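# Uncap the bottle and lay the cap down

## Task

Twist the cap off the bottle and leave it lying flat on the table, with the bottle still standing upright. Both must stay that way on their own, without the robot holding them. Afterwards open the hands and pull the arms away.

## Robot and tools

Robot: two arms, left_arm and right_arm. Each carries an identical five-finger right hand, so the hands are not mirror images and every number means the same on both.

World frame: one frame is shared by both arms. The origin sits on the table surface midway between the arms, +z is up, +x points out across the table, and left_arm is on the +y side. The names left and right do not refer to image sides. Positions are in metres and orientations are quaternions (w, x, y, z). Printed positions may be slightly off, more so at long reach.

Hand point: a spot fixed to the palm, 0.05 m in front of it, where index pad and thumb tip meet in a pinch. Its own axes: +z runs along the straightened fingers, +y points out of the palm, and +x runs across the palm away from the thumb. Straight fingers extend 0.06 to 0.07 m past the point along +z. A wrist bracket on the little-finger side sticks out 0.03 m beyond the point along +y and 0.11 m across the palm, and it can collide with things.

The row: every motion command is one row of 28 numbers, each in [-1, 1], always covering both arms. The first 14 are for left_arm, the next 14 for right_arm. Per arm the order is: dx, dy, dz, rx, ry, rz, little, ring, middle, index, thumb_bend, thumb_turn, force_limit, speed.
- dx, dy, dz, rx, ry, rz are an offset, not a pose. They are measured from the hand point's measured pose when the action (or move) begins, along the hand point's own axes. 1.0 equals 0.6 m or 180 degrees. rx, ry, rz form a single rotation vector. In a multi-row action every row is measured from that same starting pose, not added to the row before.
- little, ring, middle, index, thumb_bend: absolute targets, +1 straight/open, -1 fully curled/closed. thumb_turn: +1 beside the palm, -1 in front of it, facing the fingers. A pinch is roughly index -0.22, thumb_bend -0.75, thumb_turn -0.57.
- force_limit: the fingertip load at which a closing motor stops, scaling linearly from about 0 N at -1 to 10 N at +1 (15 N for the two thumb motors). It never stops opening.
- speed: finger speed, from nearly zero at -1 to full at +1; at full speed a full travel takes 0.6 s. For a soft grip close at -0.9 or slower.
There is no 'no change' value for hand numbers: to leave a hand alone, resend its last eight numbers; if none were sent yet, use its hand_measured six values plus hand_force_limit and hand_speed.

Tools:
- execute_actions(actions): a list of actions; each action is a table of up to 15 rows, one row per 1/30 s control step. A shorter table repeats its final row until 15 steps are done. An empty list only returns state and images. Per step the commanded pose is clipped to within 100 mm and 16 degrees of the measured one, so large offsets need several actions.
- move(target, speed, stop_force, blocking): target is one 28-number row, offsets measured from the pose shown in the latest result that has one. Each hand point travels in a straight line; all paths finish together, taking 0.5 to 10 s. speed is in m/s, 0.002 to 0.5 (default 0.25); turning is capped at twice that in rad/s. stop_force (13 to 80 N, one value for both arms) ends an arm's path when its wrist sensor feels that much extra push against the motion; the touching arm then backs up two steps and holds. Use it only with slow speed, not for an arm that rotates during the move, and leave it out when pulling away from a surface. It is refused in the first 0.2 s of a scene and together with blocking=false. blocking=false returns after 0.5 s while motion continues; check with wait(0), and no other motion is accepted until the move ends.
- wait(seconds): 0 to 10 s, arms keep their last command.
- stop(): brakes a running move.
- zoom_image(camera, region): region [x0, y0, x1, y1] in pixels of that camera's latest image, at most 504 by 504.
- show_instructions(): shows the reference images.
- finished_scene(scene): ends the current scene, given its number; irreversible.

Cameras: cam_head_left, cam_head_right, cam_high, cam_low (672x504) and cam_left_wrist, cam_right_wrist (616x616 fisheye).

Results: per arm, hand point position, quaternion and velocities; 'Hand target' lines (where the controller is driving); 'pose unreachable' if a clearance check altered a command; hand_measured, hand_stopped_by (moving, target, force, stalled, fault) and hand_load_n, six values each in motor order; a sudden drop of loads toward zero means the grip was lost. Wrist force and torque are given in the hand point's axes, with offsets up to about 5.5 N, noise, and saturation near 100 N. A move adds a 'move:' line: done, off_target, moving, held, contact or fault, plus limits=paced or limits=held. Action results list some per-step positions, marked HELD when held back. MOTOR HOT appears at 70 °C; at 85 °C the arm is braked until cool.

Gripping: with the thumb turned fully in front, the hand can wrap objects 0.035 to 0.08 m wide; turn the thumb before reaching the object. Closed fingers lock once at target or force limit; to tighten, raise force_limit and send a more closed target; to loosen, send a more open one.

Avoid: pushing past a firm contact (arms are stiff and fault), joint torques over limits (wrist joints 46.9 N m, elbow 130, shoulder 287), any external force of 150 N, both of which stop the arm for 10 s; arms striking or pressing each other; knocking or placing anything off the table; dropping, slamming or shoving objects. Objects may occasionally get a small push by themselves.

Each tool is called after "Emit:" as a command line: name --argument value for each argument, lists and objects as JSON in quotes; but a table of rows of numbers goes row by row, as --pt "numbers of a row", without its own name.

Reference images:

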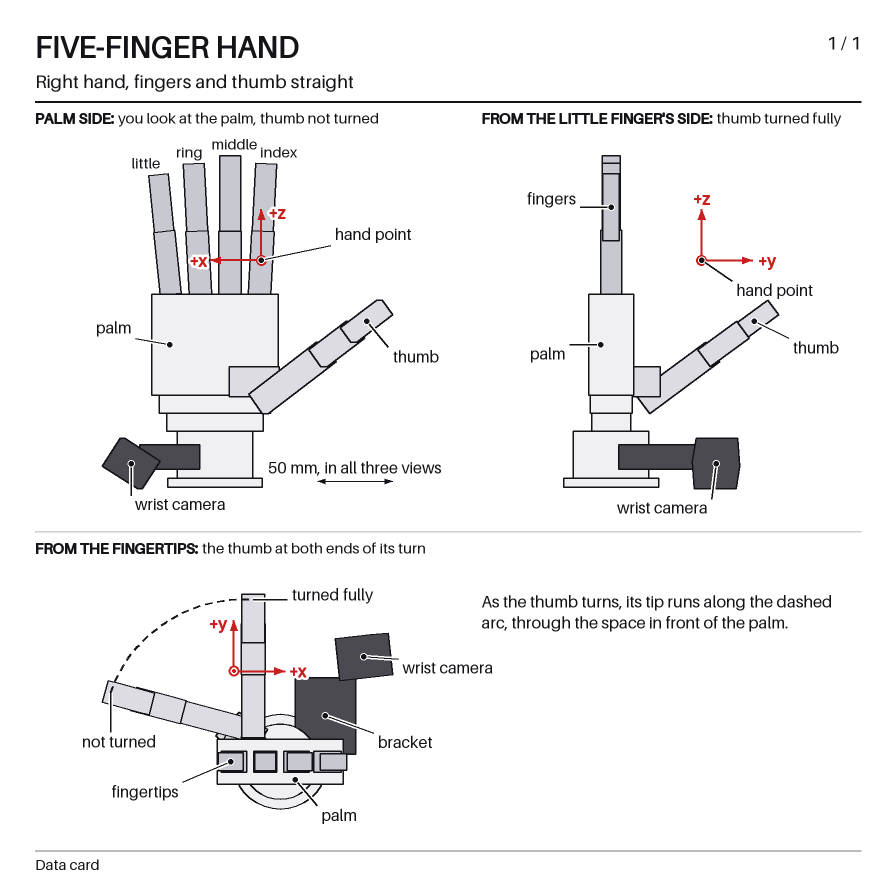

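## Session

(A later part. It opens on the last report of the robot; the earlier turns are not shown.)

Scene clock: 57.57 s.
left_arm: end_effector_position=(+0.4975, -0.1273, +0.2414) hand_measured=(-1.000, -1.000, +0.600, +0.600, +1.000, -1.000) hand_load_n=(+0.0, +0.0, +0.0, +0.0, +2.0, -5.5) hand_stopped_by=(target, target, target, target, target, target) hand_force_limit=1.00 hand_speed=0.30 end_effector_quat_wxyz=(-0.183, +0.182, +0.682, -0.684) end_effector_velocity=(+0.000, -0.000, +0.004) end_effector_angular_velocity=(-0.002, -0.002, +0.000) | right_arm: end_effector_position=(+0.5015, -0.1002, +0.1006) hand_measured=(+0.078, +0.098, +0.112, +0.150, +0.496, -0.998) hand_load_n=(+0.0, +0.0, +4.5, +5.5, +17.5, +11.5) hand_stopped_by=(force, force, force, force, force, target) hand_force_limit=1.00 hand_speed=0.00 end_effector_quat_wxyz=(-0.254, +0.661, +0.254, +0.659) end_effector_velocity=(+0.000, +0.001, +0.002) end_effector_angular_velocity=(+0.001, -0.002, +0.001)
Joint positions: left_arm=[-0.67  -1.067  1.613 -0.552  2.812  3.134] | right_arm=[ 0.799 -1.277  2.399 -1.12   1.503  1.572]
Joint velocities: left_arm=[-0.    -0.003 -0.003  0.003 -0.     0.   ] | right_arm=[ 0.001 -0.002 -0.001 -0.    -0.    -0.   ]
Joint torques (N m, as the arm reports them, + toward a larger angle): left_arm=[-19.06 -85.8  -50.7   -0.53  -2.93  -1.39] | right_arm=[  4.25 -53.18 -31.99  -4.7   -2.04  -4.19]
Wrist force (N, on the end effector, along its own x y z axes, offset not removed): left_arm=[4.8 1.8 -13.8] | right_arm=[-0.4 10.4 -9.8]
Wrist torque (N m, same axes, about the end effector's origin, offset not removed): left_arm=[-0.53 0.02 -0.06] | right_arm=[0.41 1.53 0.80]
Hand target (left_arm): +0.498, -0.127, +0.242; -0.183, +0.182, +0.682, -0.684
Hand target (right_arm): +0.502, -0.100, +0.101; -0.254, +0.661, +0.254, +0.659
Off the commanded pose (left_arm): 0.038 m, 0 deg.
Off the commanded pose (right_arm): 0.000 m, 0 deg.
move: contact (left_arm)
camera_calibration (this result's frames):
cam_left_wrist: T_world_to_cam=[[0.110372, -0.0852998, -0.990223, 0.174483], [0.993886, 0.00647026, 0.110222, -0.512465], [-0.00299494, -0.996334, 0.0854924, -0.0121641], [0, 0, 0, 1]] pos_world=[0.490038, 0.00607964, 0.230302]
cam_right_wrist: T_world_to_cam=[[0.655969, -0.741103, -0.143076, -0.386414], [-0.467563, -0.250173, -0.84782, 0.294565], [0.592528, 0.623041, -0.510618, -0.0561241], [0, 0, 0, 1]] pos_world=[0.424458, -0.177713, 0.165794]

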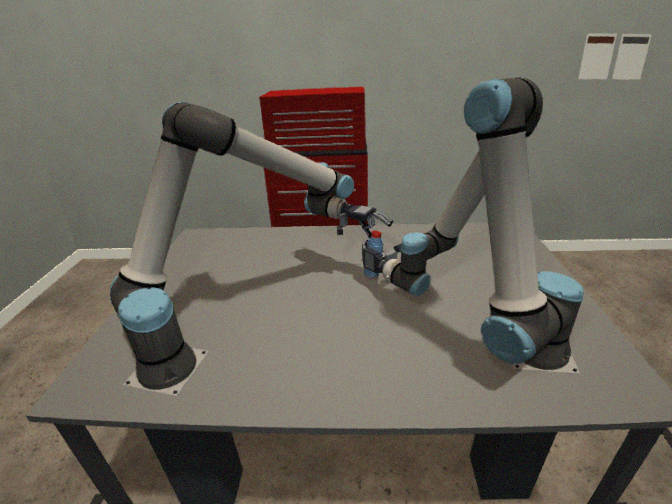

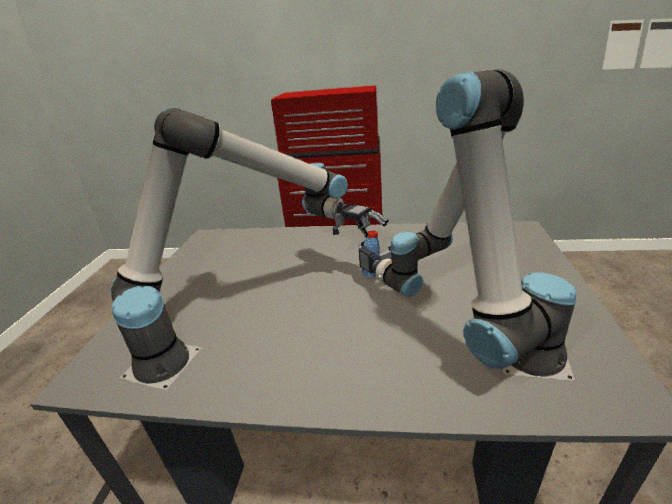

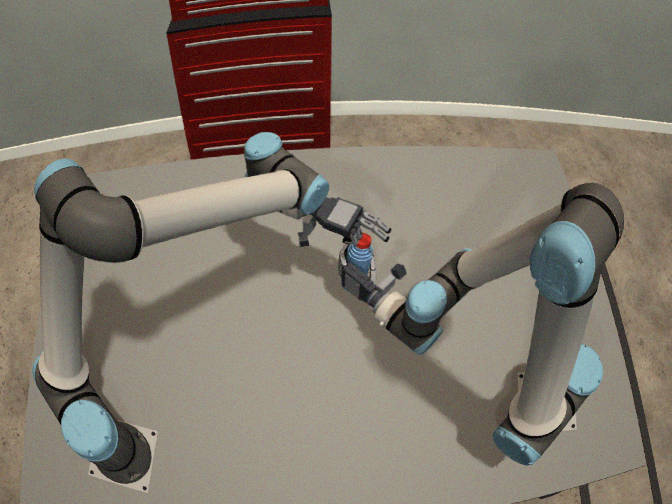

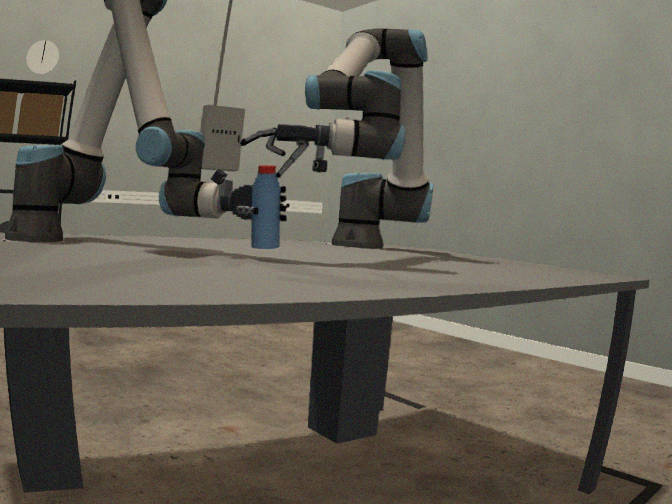

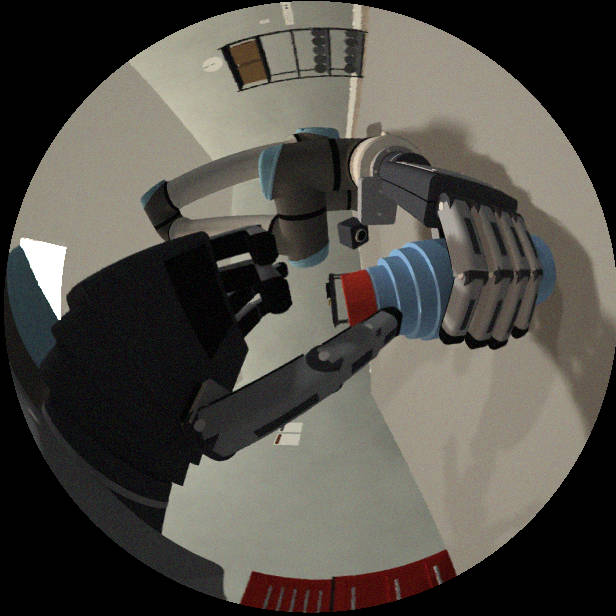

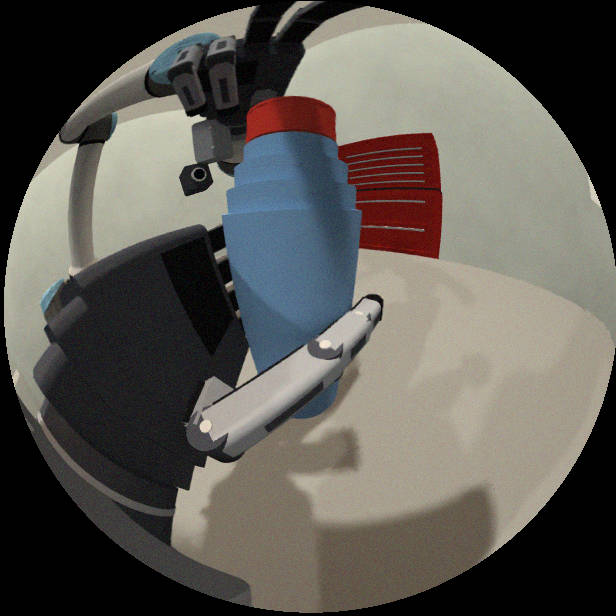

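Emit:
move --target '[0.02,-0.01,-0.04,0,0,0,-1,-1,0.6,0.6,-0.3,-1,1,0.3, 0,0,0,0,0,0,-0.9,-1,-1,-0.9,-0.9,-1,1,0]' --speed 0.1

Emit:
move --target '[0,0.08,0,0,0,0,-1,-1,0.6,0.6,-0.3,-1,1,0.3, 0,0,0,0,0,0,-0.9,-1,-1,-0.9,-0.9,-1,1,0]' --speed 0.04 --stop_force 15

Scene clock: 59.03 s.
left_arm: end_effector_position=(+0.4991, -0.1005, +0.2473) hand_measured=(-1.000, -1.000, +0.600, +0.600, -0.300, -1.000) hand_load_n=(+0.0, +0.0, +0.0, +0.0, +0.0, +0.0) hand_stopped_by=(target, target, target, target, target, target) hand_force_limit=1.00 hand_speed=0.30 end_effector_quat_wxyz=(-0.183, +0.182, +0.682, -0.684) end_effector_velocity=(+0.000, -0.000, -0.001) end_effector_angular_velocity=(+0.000, +0.000, +0.000) | right_arm: end_effector_position=(+0.5015, -0.1002, +0.1006) hand_measured=(-0.006, +0.026, +0.066, +0.086, +0.540, -0.998) hand_load_n=(+13.0, +10.5, +4.0, +11.5, +29.0, +14.0) hand_stopped_by=(force, force, force, force, force, target) hand_force_limit=1.00 hand_speed=0.00 end_effector_quat_wxyz=(-0.254, +0.661, +0.254, +0.659) end_effector_velocity=(+0.001, +0.001, +0.001) end_effector_angular_velocity=(+0.000, -0.000, +0.000)
Joint positions: left_arm=[-0.645 -1.093  1.641 -0.556  2.837  3.134] | right_arm=[ 0.799 -1.277  2.399 -1.12   1.503  1.572]
Joint velocities: left_arm=[ 0.     0.001 -0.    -0.001  0.    -0.   ] | right_arm=[ 0.     0.    -0.003  0.002 -0.    -0.   ]
Joint torques (N m, as the arm reports them, + toward a larger angle): left_arm=[ 11.48 -80.03 -28.23  -2.56   2.64  -2.15] | right_arm=[  4.8  -52.34 -32.08  -4.22  -1.88  -4.42]
Wrist force (N, on the end effector, along its own x y z axes, offset not removed): left_arm=[0.4 0.6 -2.4] | right_arm=[0.5 -3.2 -2.4]
Wrist torque (N m, same axes, about the end effector's origin, offset not removed): left_arm=[-0.02 -0.05 0.09] | right_arm=[-0.33 0.13 -0.26]
Hand target (left_arm): +0.499, -0.100, +0.247; -0.183, +0.182, +0.682, -0.684
Hand target (right_arm): +0.502, -0.100, +0.101; -0.254, +0.661, +0.254, +0.659
Off the commanded pose (left_arm): 0.000 m, 0 deg.
Off the commanded pose (right_arm): 0.000 m, 0 deg.
move: done
camera_calibration (this result's frames):
cam_left_wrist: T_world_to_cam=[[0.110376, -0.0852946, -0.990223, 0.182464], [0.993885, 0.00646752, 0.110227, -0.51488], [-0.0029975, -0.996335, 0.0854869, 0.0140085], [0, 0, 0, 1]] pos_world=[0.491634, 0.0328503, 0.236236]
cam_right_wrist: T_world_to_cam=[[0.655969, -0.741103, -0.143076, -0.386414], [-0.467562, -0.250173, -0.84782, 0.294565], [0.592528, 0.623041, -0.510618, -0.0561242], [0, 0, 0, 1]] pos_world=[0.424458, -0.177713, 0.165794]

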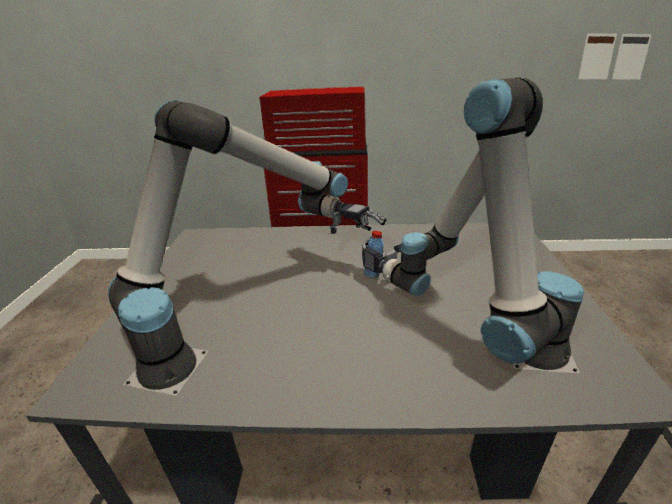

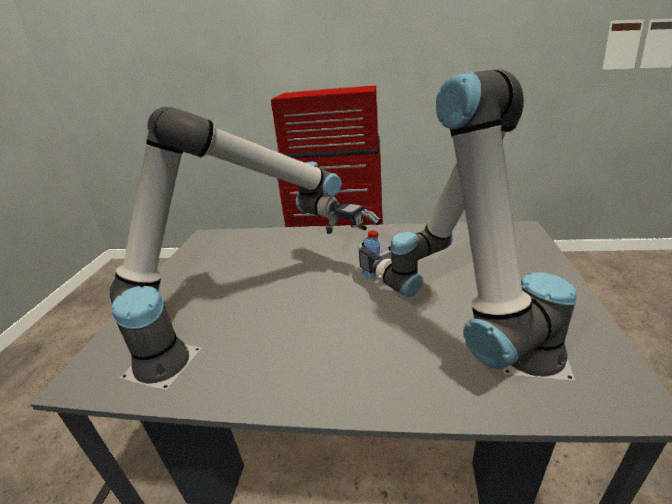

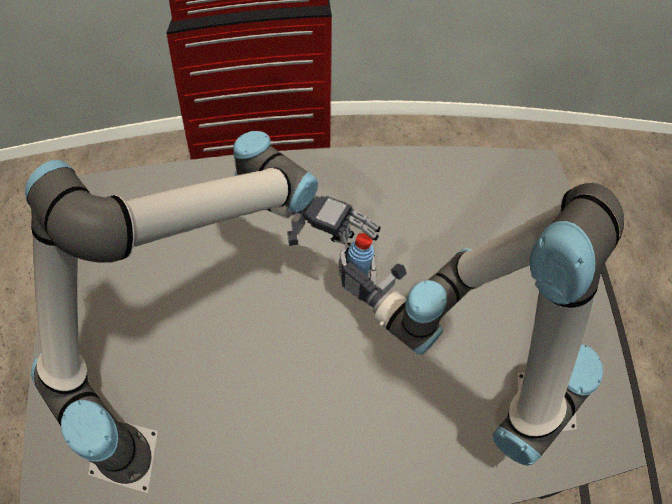

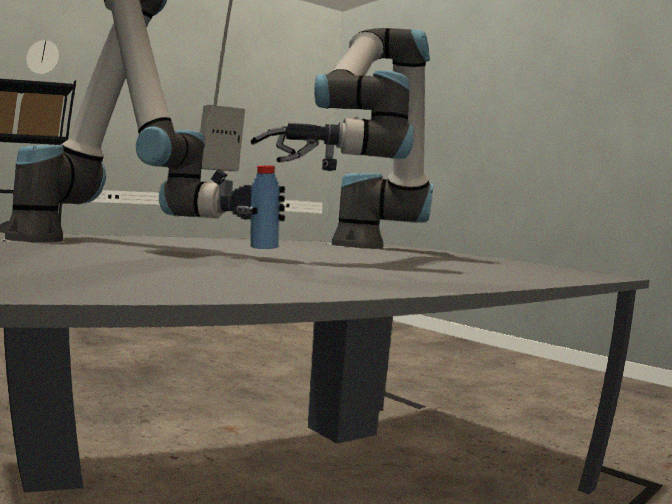

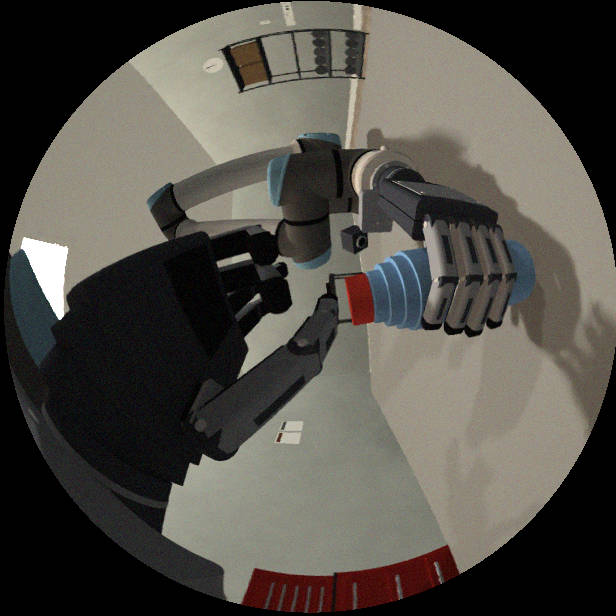

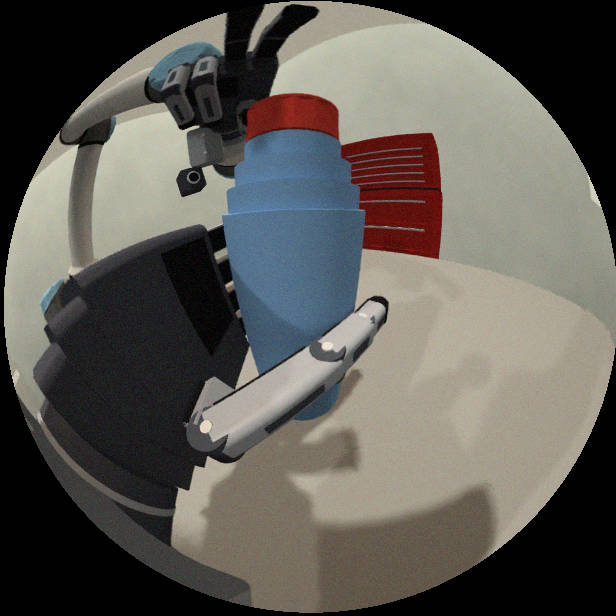

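Scene clock: 60.70 s.
left_arm: end_effector_position=(+0.4990, -0.1005, +0.2064) hand_measured=(-1.000, -1.000, +0.600, +0.600, -0.304, -1.000) hand_load_n=(+0.0, +0.0, +0.0, +0.0, -4.0, -1.5) hand_stopped_by=(target, target, target, target, target, target) hand_force_limit=1.00 hand_speed=0.30 end_effector_quat_wxyz=(-0.183, +0.182, +0.683, -0.684) end_effector_velocity=(-0.000, -0.000, +0.002) end_effector_angular_velocity=(+0.000, +0.000, -0.000) | right_arm: end_effector_position=(+0.5015, -0.1002, +0.1006) hand_measured=(-0.006, +0.026, +0.066, +0.086, +0.540, -0.998) hand_load_n=(+7.5, +7.0, +3.0, +13.0, +29.5, +19.0) hand_stopped_by=(force, force, force, force, force, target) hand_force_limit=1.00 hand_speed=0.00 end_effector_quat_wxyz=(-0.254, +0.661, +0.254, +0.659) end_effector_velocity=(+0.000, +0.000, +0.001) end_effector_angular_velocity=(+0.002, -0.002, +0.000)
Joint positions: left_arm=[-0.645 -1.056  1.668 -0.618  2.837  3.134] | right_arm=[ 0.799 -1.277  2.399 -1.12   1.503  1.572]
Joint velocities: left_arm=[-0.    -0.002 -0.002  0.004  0.    -0.   ] | right_arm=[ 0.    -0.    -0.    -0.002  0.     0.   ]
Joint torques (N m, as the arm reports them, + toward a larger angle): left_arm=[-13.94 -72.98 -41.26   1.53  -1.42  -2.15] | right_arm=[  0.91 -50.54 -30.91  -6.76  -2.05  -3.7 ]
Wrist force (N, on the end effector, along its own x y z axes, offset not removed): left_arm=[0.8 -9.0 -13.6] | right_arm=[-12.9 6.4 -3.5]
Wrist torque (N m, same axes, about the end effector's origin, offset not removed): left_arm=[-0.30 0.26 -0.15] | right_arm=[-0.09 1.29 0.29]
Hand target (left_arm): +0.499, -0.101, +0.207; -0.183, +0.182, +0.683, -0.684
Hand target (right_arm): +0.502, -0.100, +0.101; -0.254, +0.661, +0.254, +0.659
Off the commanded pose (left_arm): 0.007 m, 0 deg.
Off the commanded pose (right_arm): 0.000 m, 0 deg.
move: contact (left_arm)
camera_calibration (this result's frames):
cam_left_wrist: T_world_to_cam=[[0.1105, -0.0850721, -0.990228, 0.141887], [0.993872, 0.00643961, 0.110354, -0.510332], [-0.00301133, -0.996354, 0.0852623, 0.0175529], [0, 0, 0, 1]] pos_world=[0.491579, 0.0328459, 0.195321]
cam_right_wrist: T_world_to_cam=[[0.655963, -0.741108, -0.143079, -0.386412], [-0.4676, -0.250203, -0.84779, 0.29456], [0.592505, 0.623023, -0.510667, -0.0561101], [0, 0, 0, 1]] pos_world=[0.424454, -0.177716, 0.165784]

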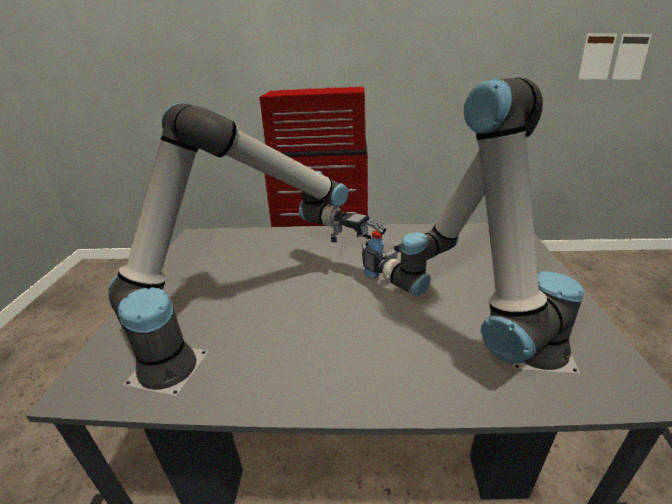

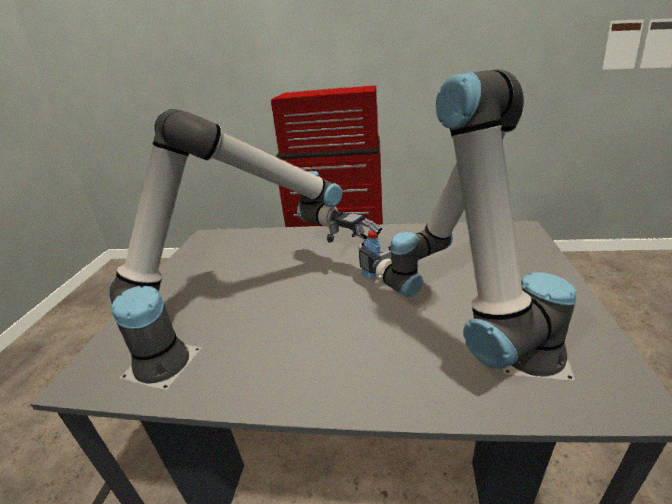

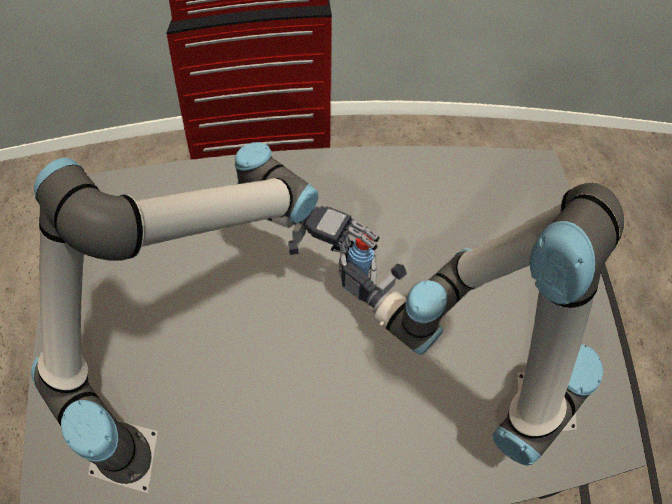

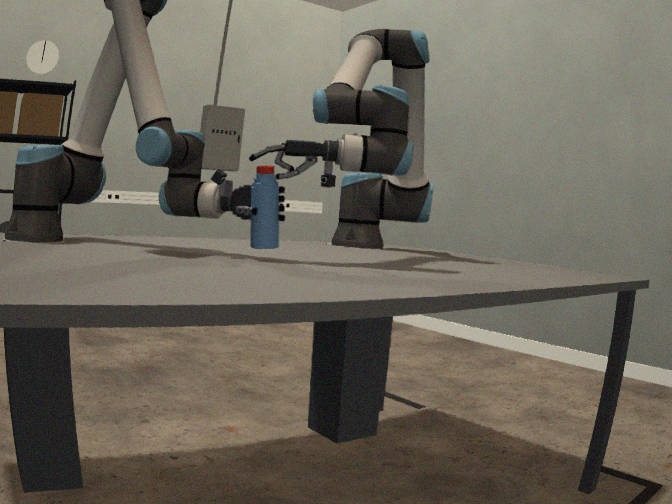

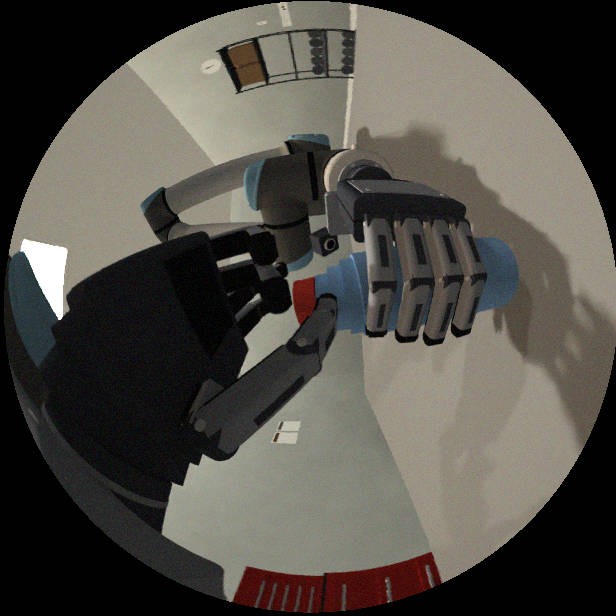

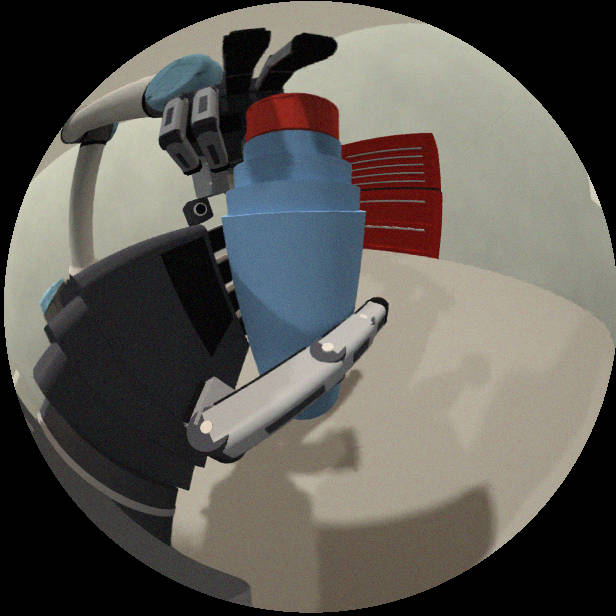

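Raise 1.2 cm so thumb meets cap, then close.

Emit:
move --target '[0,-0.02,0,0,0,0,-1,-1,0.6,0.6,-0.3,-1,1,0.3, 0,0,0,0,0,0,-0.9,-1,-1,-0.9,-0.9,-1,1,0]' --speed 0.05

Emit:
move --target '[0,0,0,0,0,0,-1,-1,-1,-1,-1,-1,1,-0.3, 0,0,0,0,0,0,-0.9,-1,-1,-0.9,-0.9,-1,1,0]'

Scene clock: 61.73 s.
left_arm: end_effector_position=(+0.4990, -0.1005, +0.2181) hand_measured=(-1.000, -1.000, +0.600, +0.600, -0.300, -1.000) hand_load_n=(+0.0, +0.0, +0.0, +0.0, +0.0, +0.0) hand_stopped_by=(target, target, target, target, target, target) hand_force_limit=1.00 hand_speed=0.30 end_effector_quat_wxyz=(-0.183, +0.182, +0.683, -0.684) end_effector_velocity=(-0.000, +0.000, +0.002) end_effector_angular_velocity=(+0.000, -0.000, +0.000) | right_arm: end_effector_position=(+0.5015, -0.1002, +0.1006) hand_measured=(-0.006, +0.026, +0.066, +0.086, +0.540, -0.998) hand_load_n=(+12.5, +10.5, +4.0, +11.5, +29.0, +14.0) hand_stopped_by=(force, force, force, force, force, target) hand_force_limit=1.00 hand_speed=0.00 end_effector_quat_wxyz=(-0.254, +0.661, +0.254, +0.659) end_effector_velocity=(-0.000, +0.000, +0.001) end_effector_angular_velocity=(+0.001, -0.001, +0.000)
Joint positions: left_arm=[-0.645 -1.067  1.661 -0.6    2.837  3.134] | right_arm=[ 0.799 -1.277  2.399 -1.12   1.503  1.572]
Joint velocities: left_arm=[-0.    -0.002 -0.002  0.005 -0.     0.002] | right_arm=[ 0.    -0.     0.001 -0.002  0.     0.   ]
Joint torques (N m, as the arm reports them, + toward a larger angle): left_arm=[ -4.21 -81.38 -44.3    1.1    1.01   1.73] | right_arm=[  2.17 -50.55 -31.14   1.72  -1.9   -3.81]
Wrist force (N, on the end effector, along its own x y z axes, offset not removed): left_arm=[0.3 0.0 -2.3] | right_arm=[2.2 -0.1 3.4]
Wrist torque (N m, same axes, about the end effector's origin, offset not removed): left_arm=[-0.20 0.02 0.09] | right_arm=[-0.43 -0.39 0.17]
Hand target (left_arm): +0.499, -0.100, +0.218; -0.183, +0.182, +0.683, -0.684
Hand target (right_arm): +0.502, -0.100, +0.101; -0.254, +0.661, +0.254, +0.659
Off the commanded pose (left_arm): 0.000 m, 0 deg.
Off the commanded pose (right_arm): 0.000 m, 0 deg.
move: done
camera_calibration (this result's frames):
cam_left_wrist: T_world_to_cam=[[0.110365, -0.0850444, -0.990246, 0.15352], [0.993887, 0.00643399, 0.110218, -0.511586], [-0.00300221, -0.996356, 0.0852345, 0.0165627], [0, 0, 0, 1]] pos_world=[0.491565, 0.0328499, 0.206997]
cam_right_wrist: T_world_to_cam=[[0.655977, -0.741097, -0.143072, -0.386415], [-0.467515, -0.250136, -0.847857, 0.29457], [0.592556, 0.623063, -0.510558, -0.0561415], [0, 0, 0, 1]] pos_world=[0.424463, -0.177709, 0.165805]

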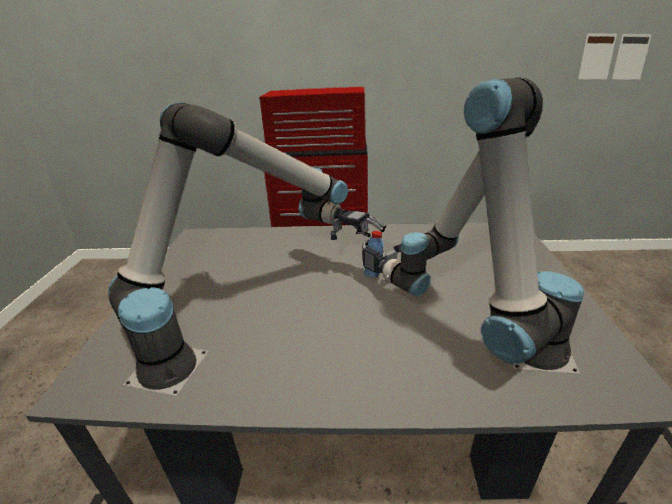

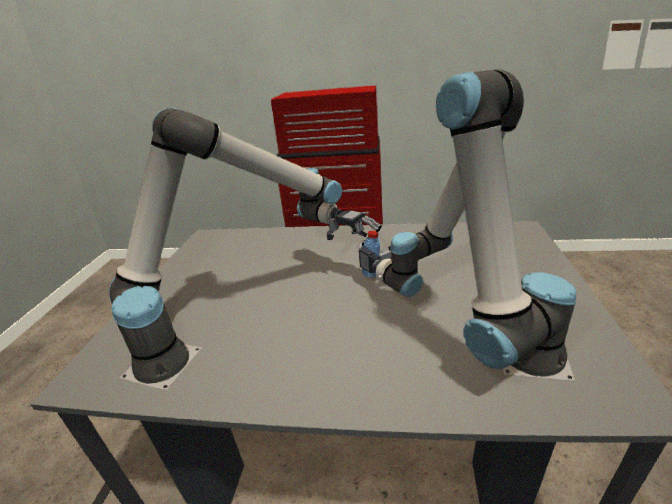

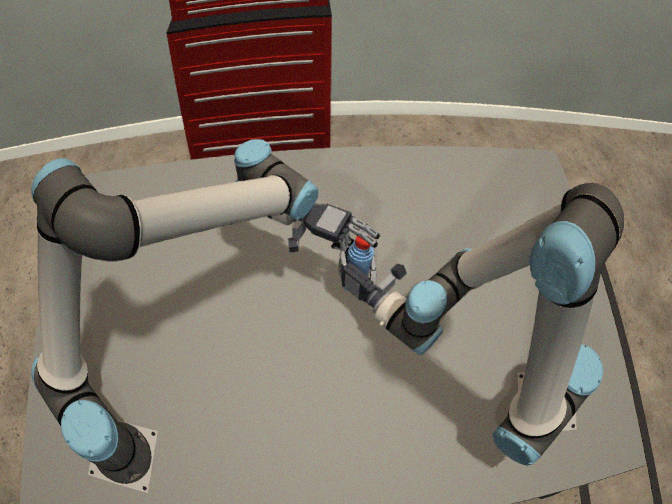

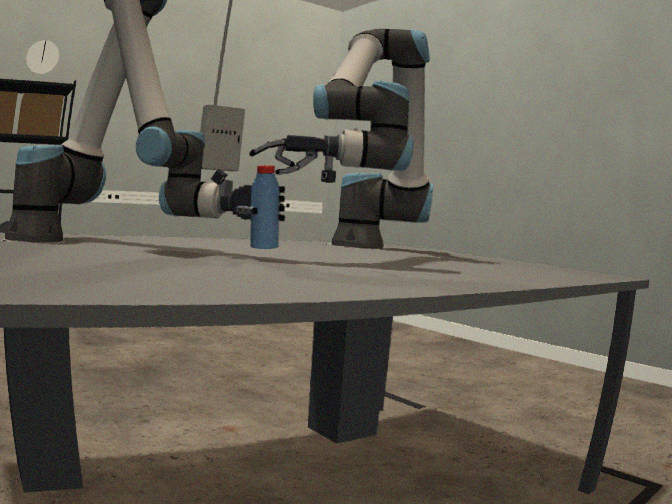

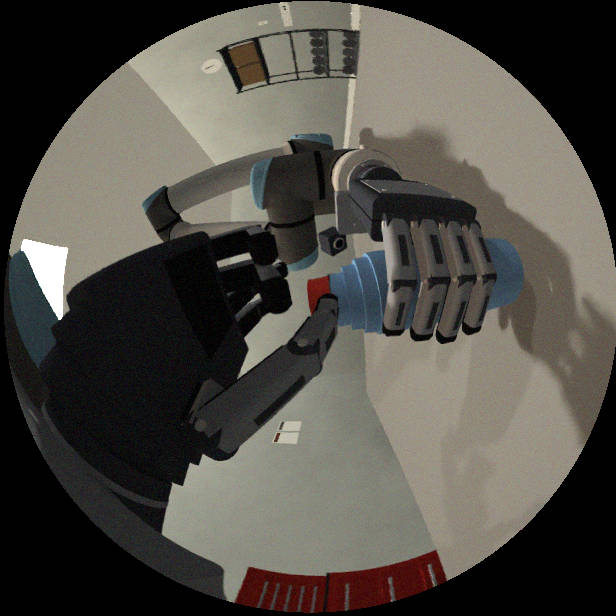

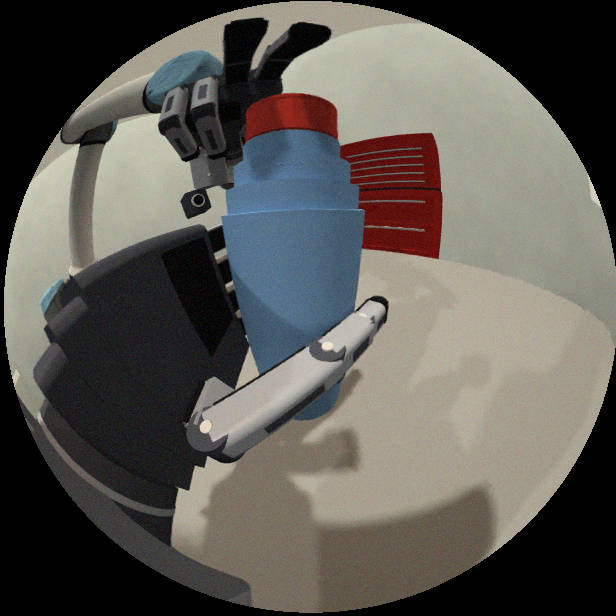

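Scene clock: 62.97 s.
left_arm: end_effector_position=(+0.4990, -0.1006, +0.2181) hand_measured=(-1.000, -1.000, +0.164, +0.082, -1.000, -1.000) hand_load_n=(+0.0, +0.0, +9.0, +11.0, +0.0, +0.0) hand_stopped_by=(target, target, force, force, target, target) hand_force_limit=1.00 hand_speed=-0.30 end_effector_quat_wxyz=(-0.183, +0.182, +0.682, -0.684) end_effector_velocity=(+0.000, -0.000, -0.001) end_effector_angular_velocity=(+0.000, +0.000, -0.000) | right_arm: end_effector_position=(+0.5015, -0.1002, +0.1006) hand_measured=(-0.006, +0.026, +0.066, +0.086, +0.540, -0.998) hand_load_n=(+15.5, +13.0, +5.0, +11.5, +28.0, +13.0) hand_stopped_by=(force, force, force, force, force, target) hand_force_limit=1.00 hand_speed=0.00 end_effector_quat_wxyz=(-0.254, +0.661, +0.254, +0.659) end_effector_velocity=(-0.000, +0.000, -0.000) end_effector_angular_velocity=(-0.000, +0.001, +0.000)
Joint positions: left_arm=[-0.645 -1.067  1.661 -0.6    2.837  3.134] | right_arm=[ 0.799 -1.277  2.399 -1.12   1.503  1.572]
Joint velocities: left_arm=[-0.     0.001 -0.001 -0.    -0.    -0.   ] | right_arm=[ 0.     0.    -0.     0.001 -0.     0.   ]
Joint torques (N m, as the arm reports them, + toward a larger angle): left_arm=[ 14.52 -49.24 -20.02  -0.14   0.02  -2.35] | right_arm=[  3.11 -52.21 -31.48  -9.41  -1.77  -3.8 ]
Wrist force (N, on the end effector, along its own x y z axes, offset not removed): left_arm=[4.9 -18.5 9.2] | right_arm=[-17.7 1.8 13.8]
Wrist torque (N m, same axes, about the end effector's origin, offset not removed): left_arm=[0.35 0.07 -0.05] | right_arm=[0.10 -1.13 0.17]
Hand target (left_arm): +0.499, -0.101, +0.218; -0.183, +0.182, +0.683, -0.684
Hand target (right_arm): +0.502, -0.100, +0.101; -0.254, +0.661, +0.254, +0.659
Off the commanded pose (left_arm): 0.000 m, 0 deg.
Off the commanded pose (right_arm): 0.000 m, 0 deg.
move: done
camera_calibration (this result's frames):
cam_left_wrist: T_world_to_cam=[[0.110444, -0.0851432, -0.990229, 0.153527], [0.993878, 0.00637802, 0.110302, -0.511607], [-0.00307581, -0.996348, 0.0853264, 0.016508], [0, 0, 0, 1]] pos_world=[0.491569, 0.0327825, 0.20705]
cam_right_wrist: T_world_to_cam=[[0.655976, -0.741098, -0.143072, -0.386415], [-0.467526, -0.250145, -0.847849, 0.294569], [0.59255, 0.623058, -0.510571, -0.0561377], [0, 0, 0, 1]] pos_world=[0.424462, -0.17771, 0.165802]

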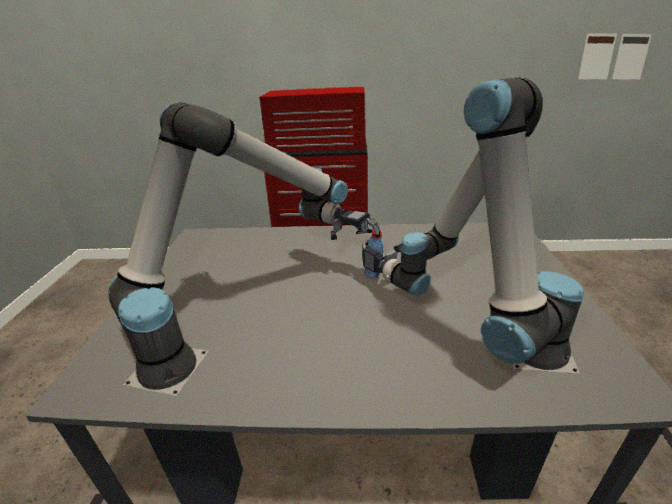

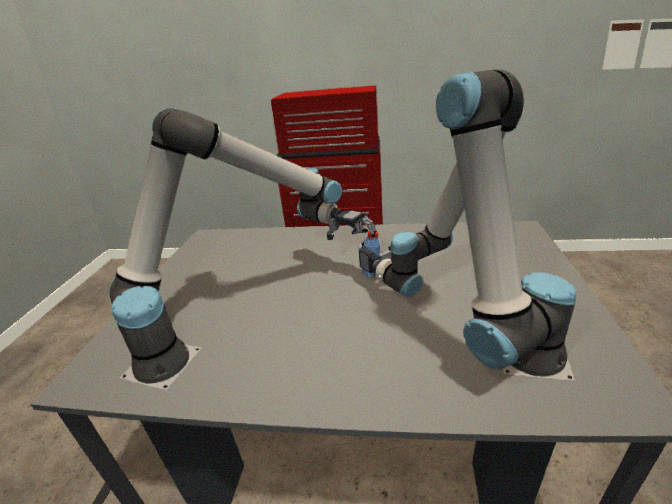

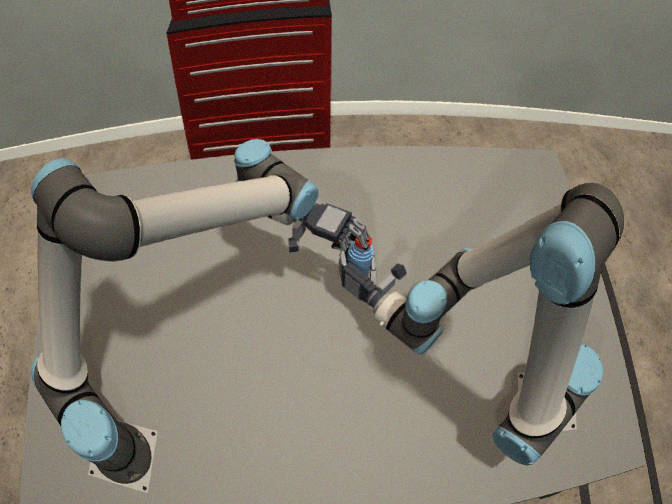

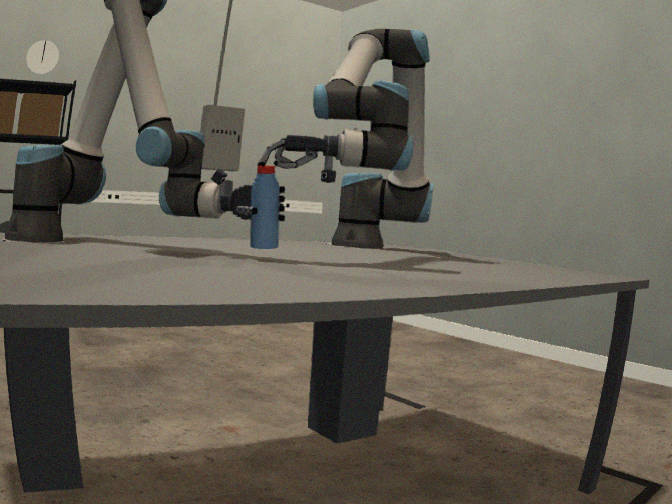

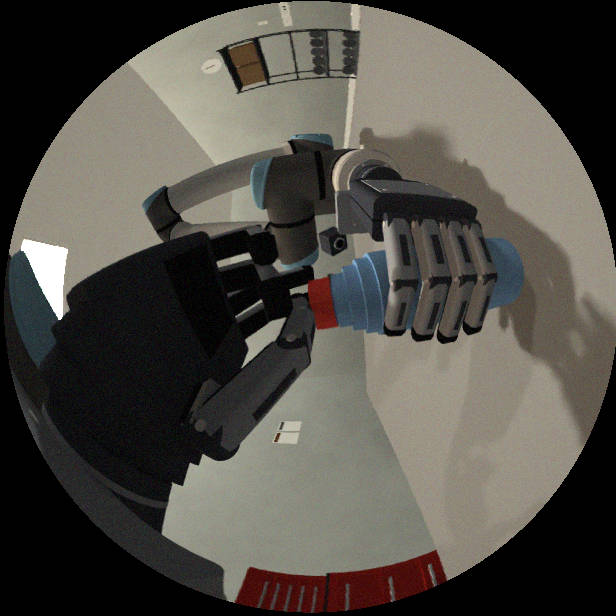

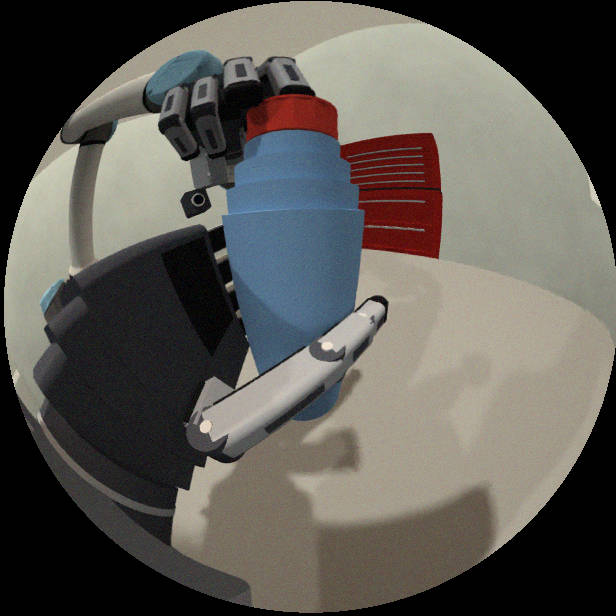

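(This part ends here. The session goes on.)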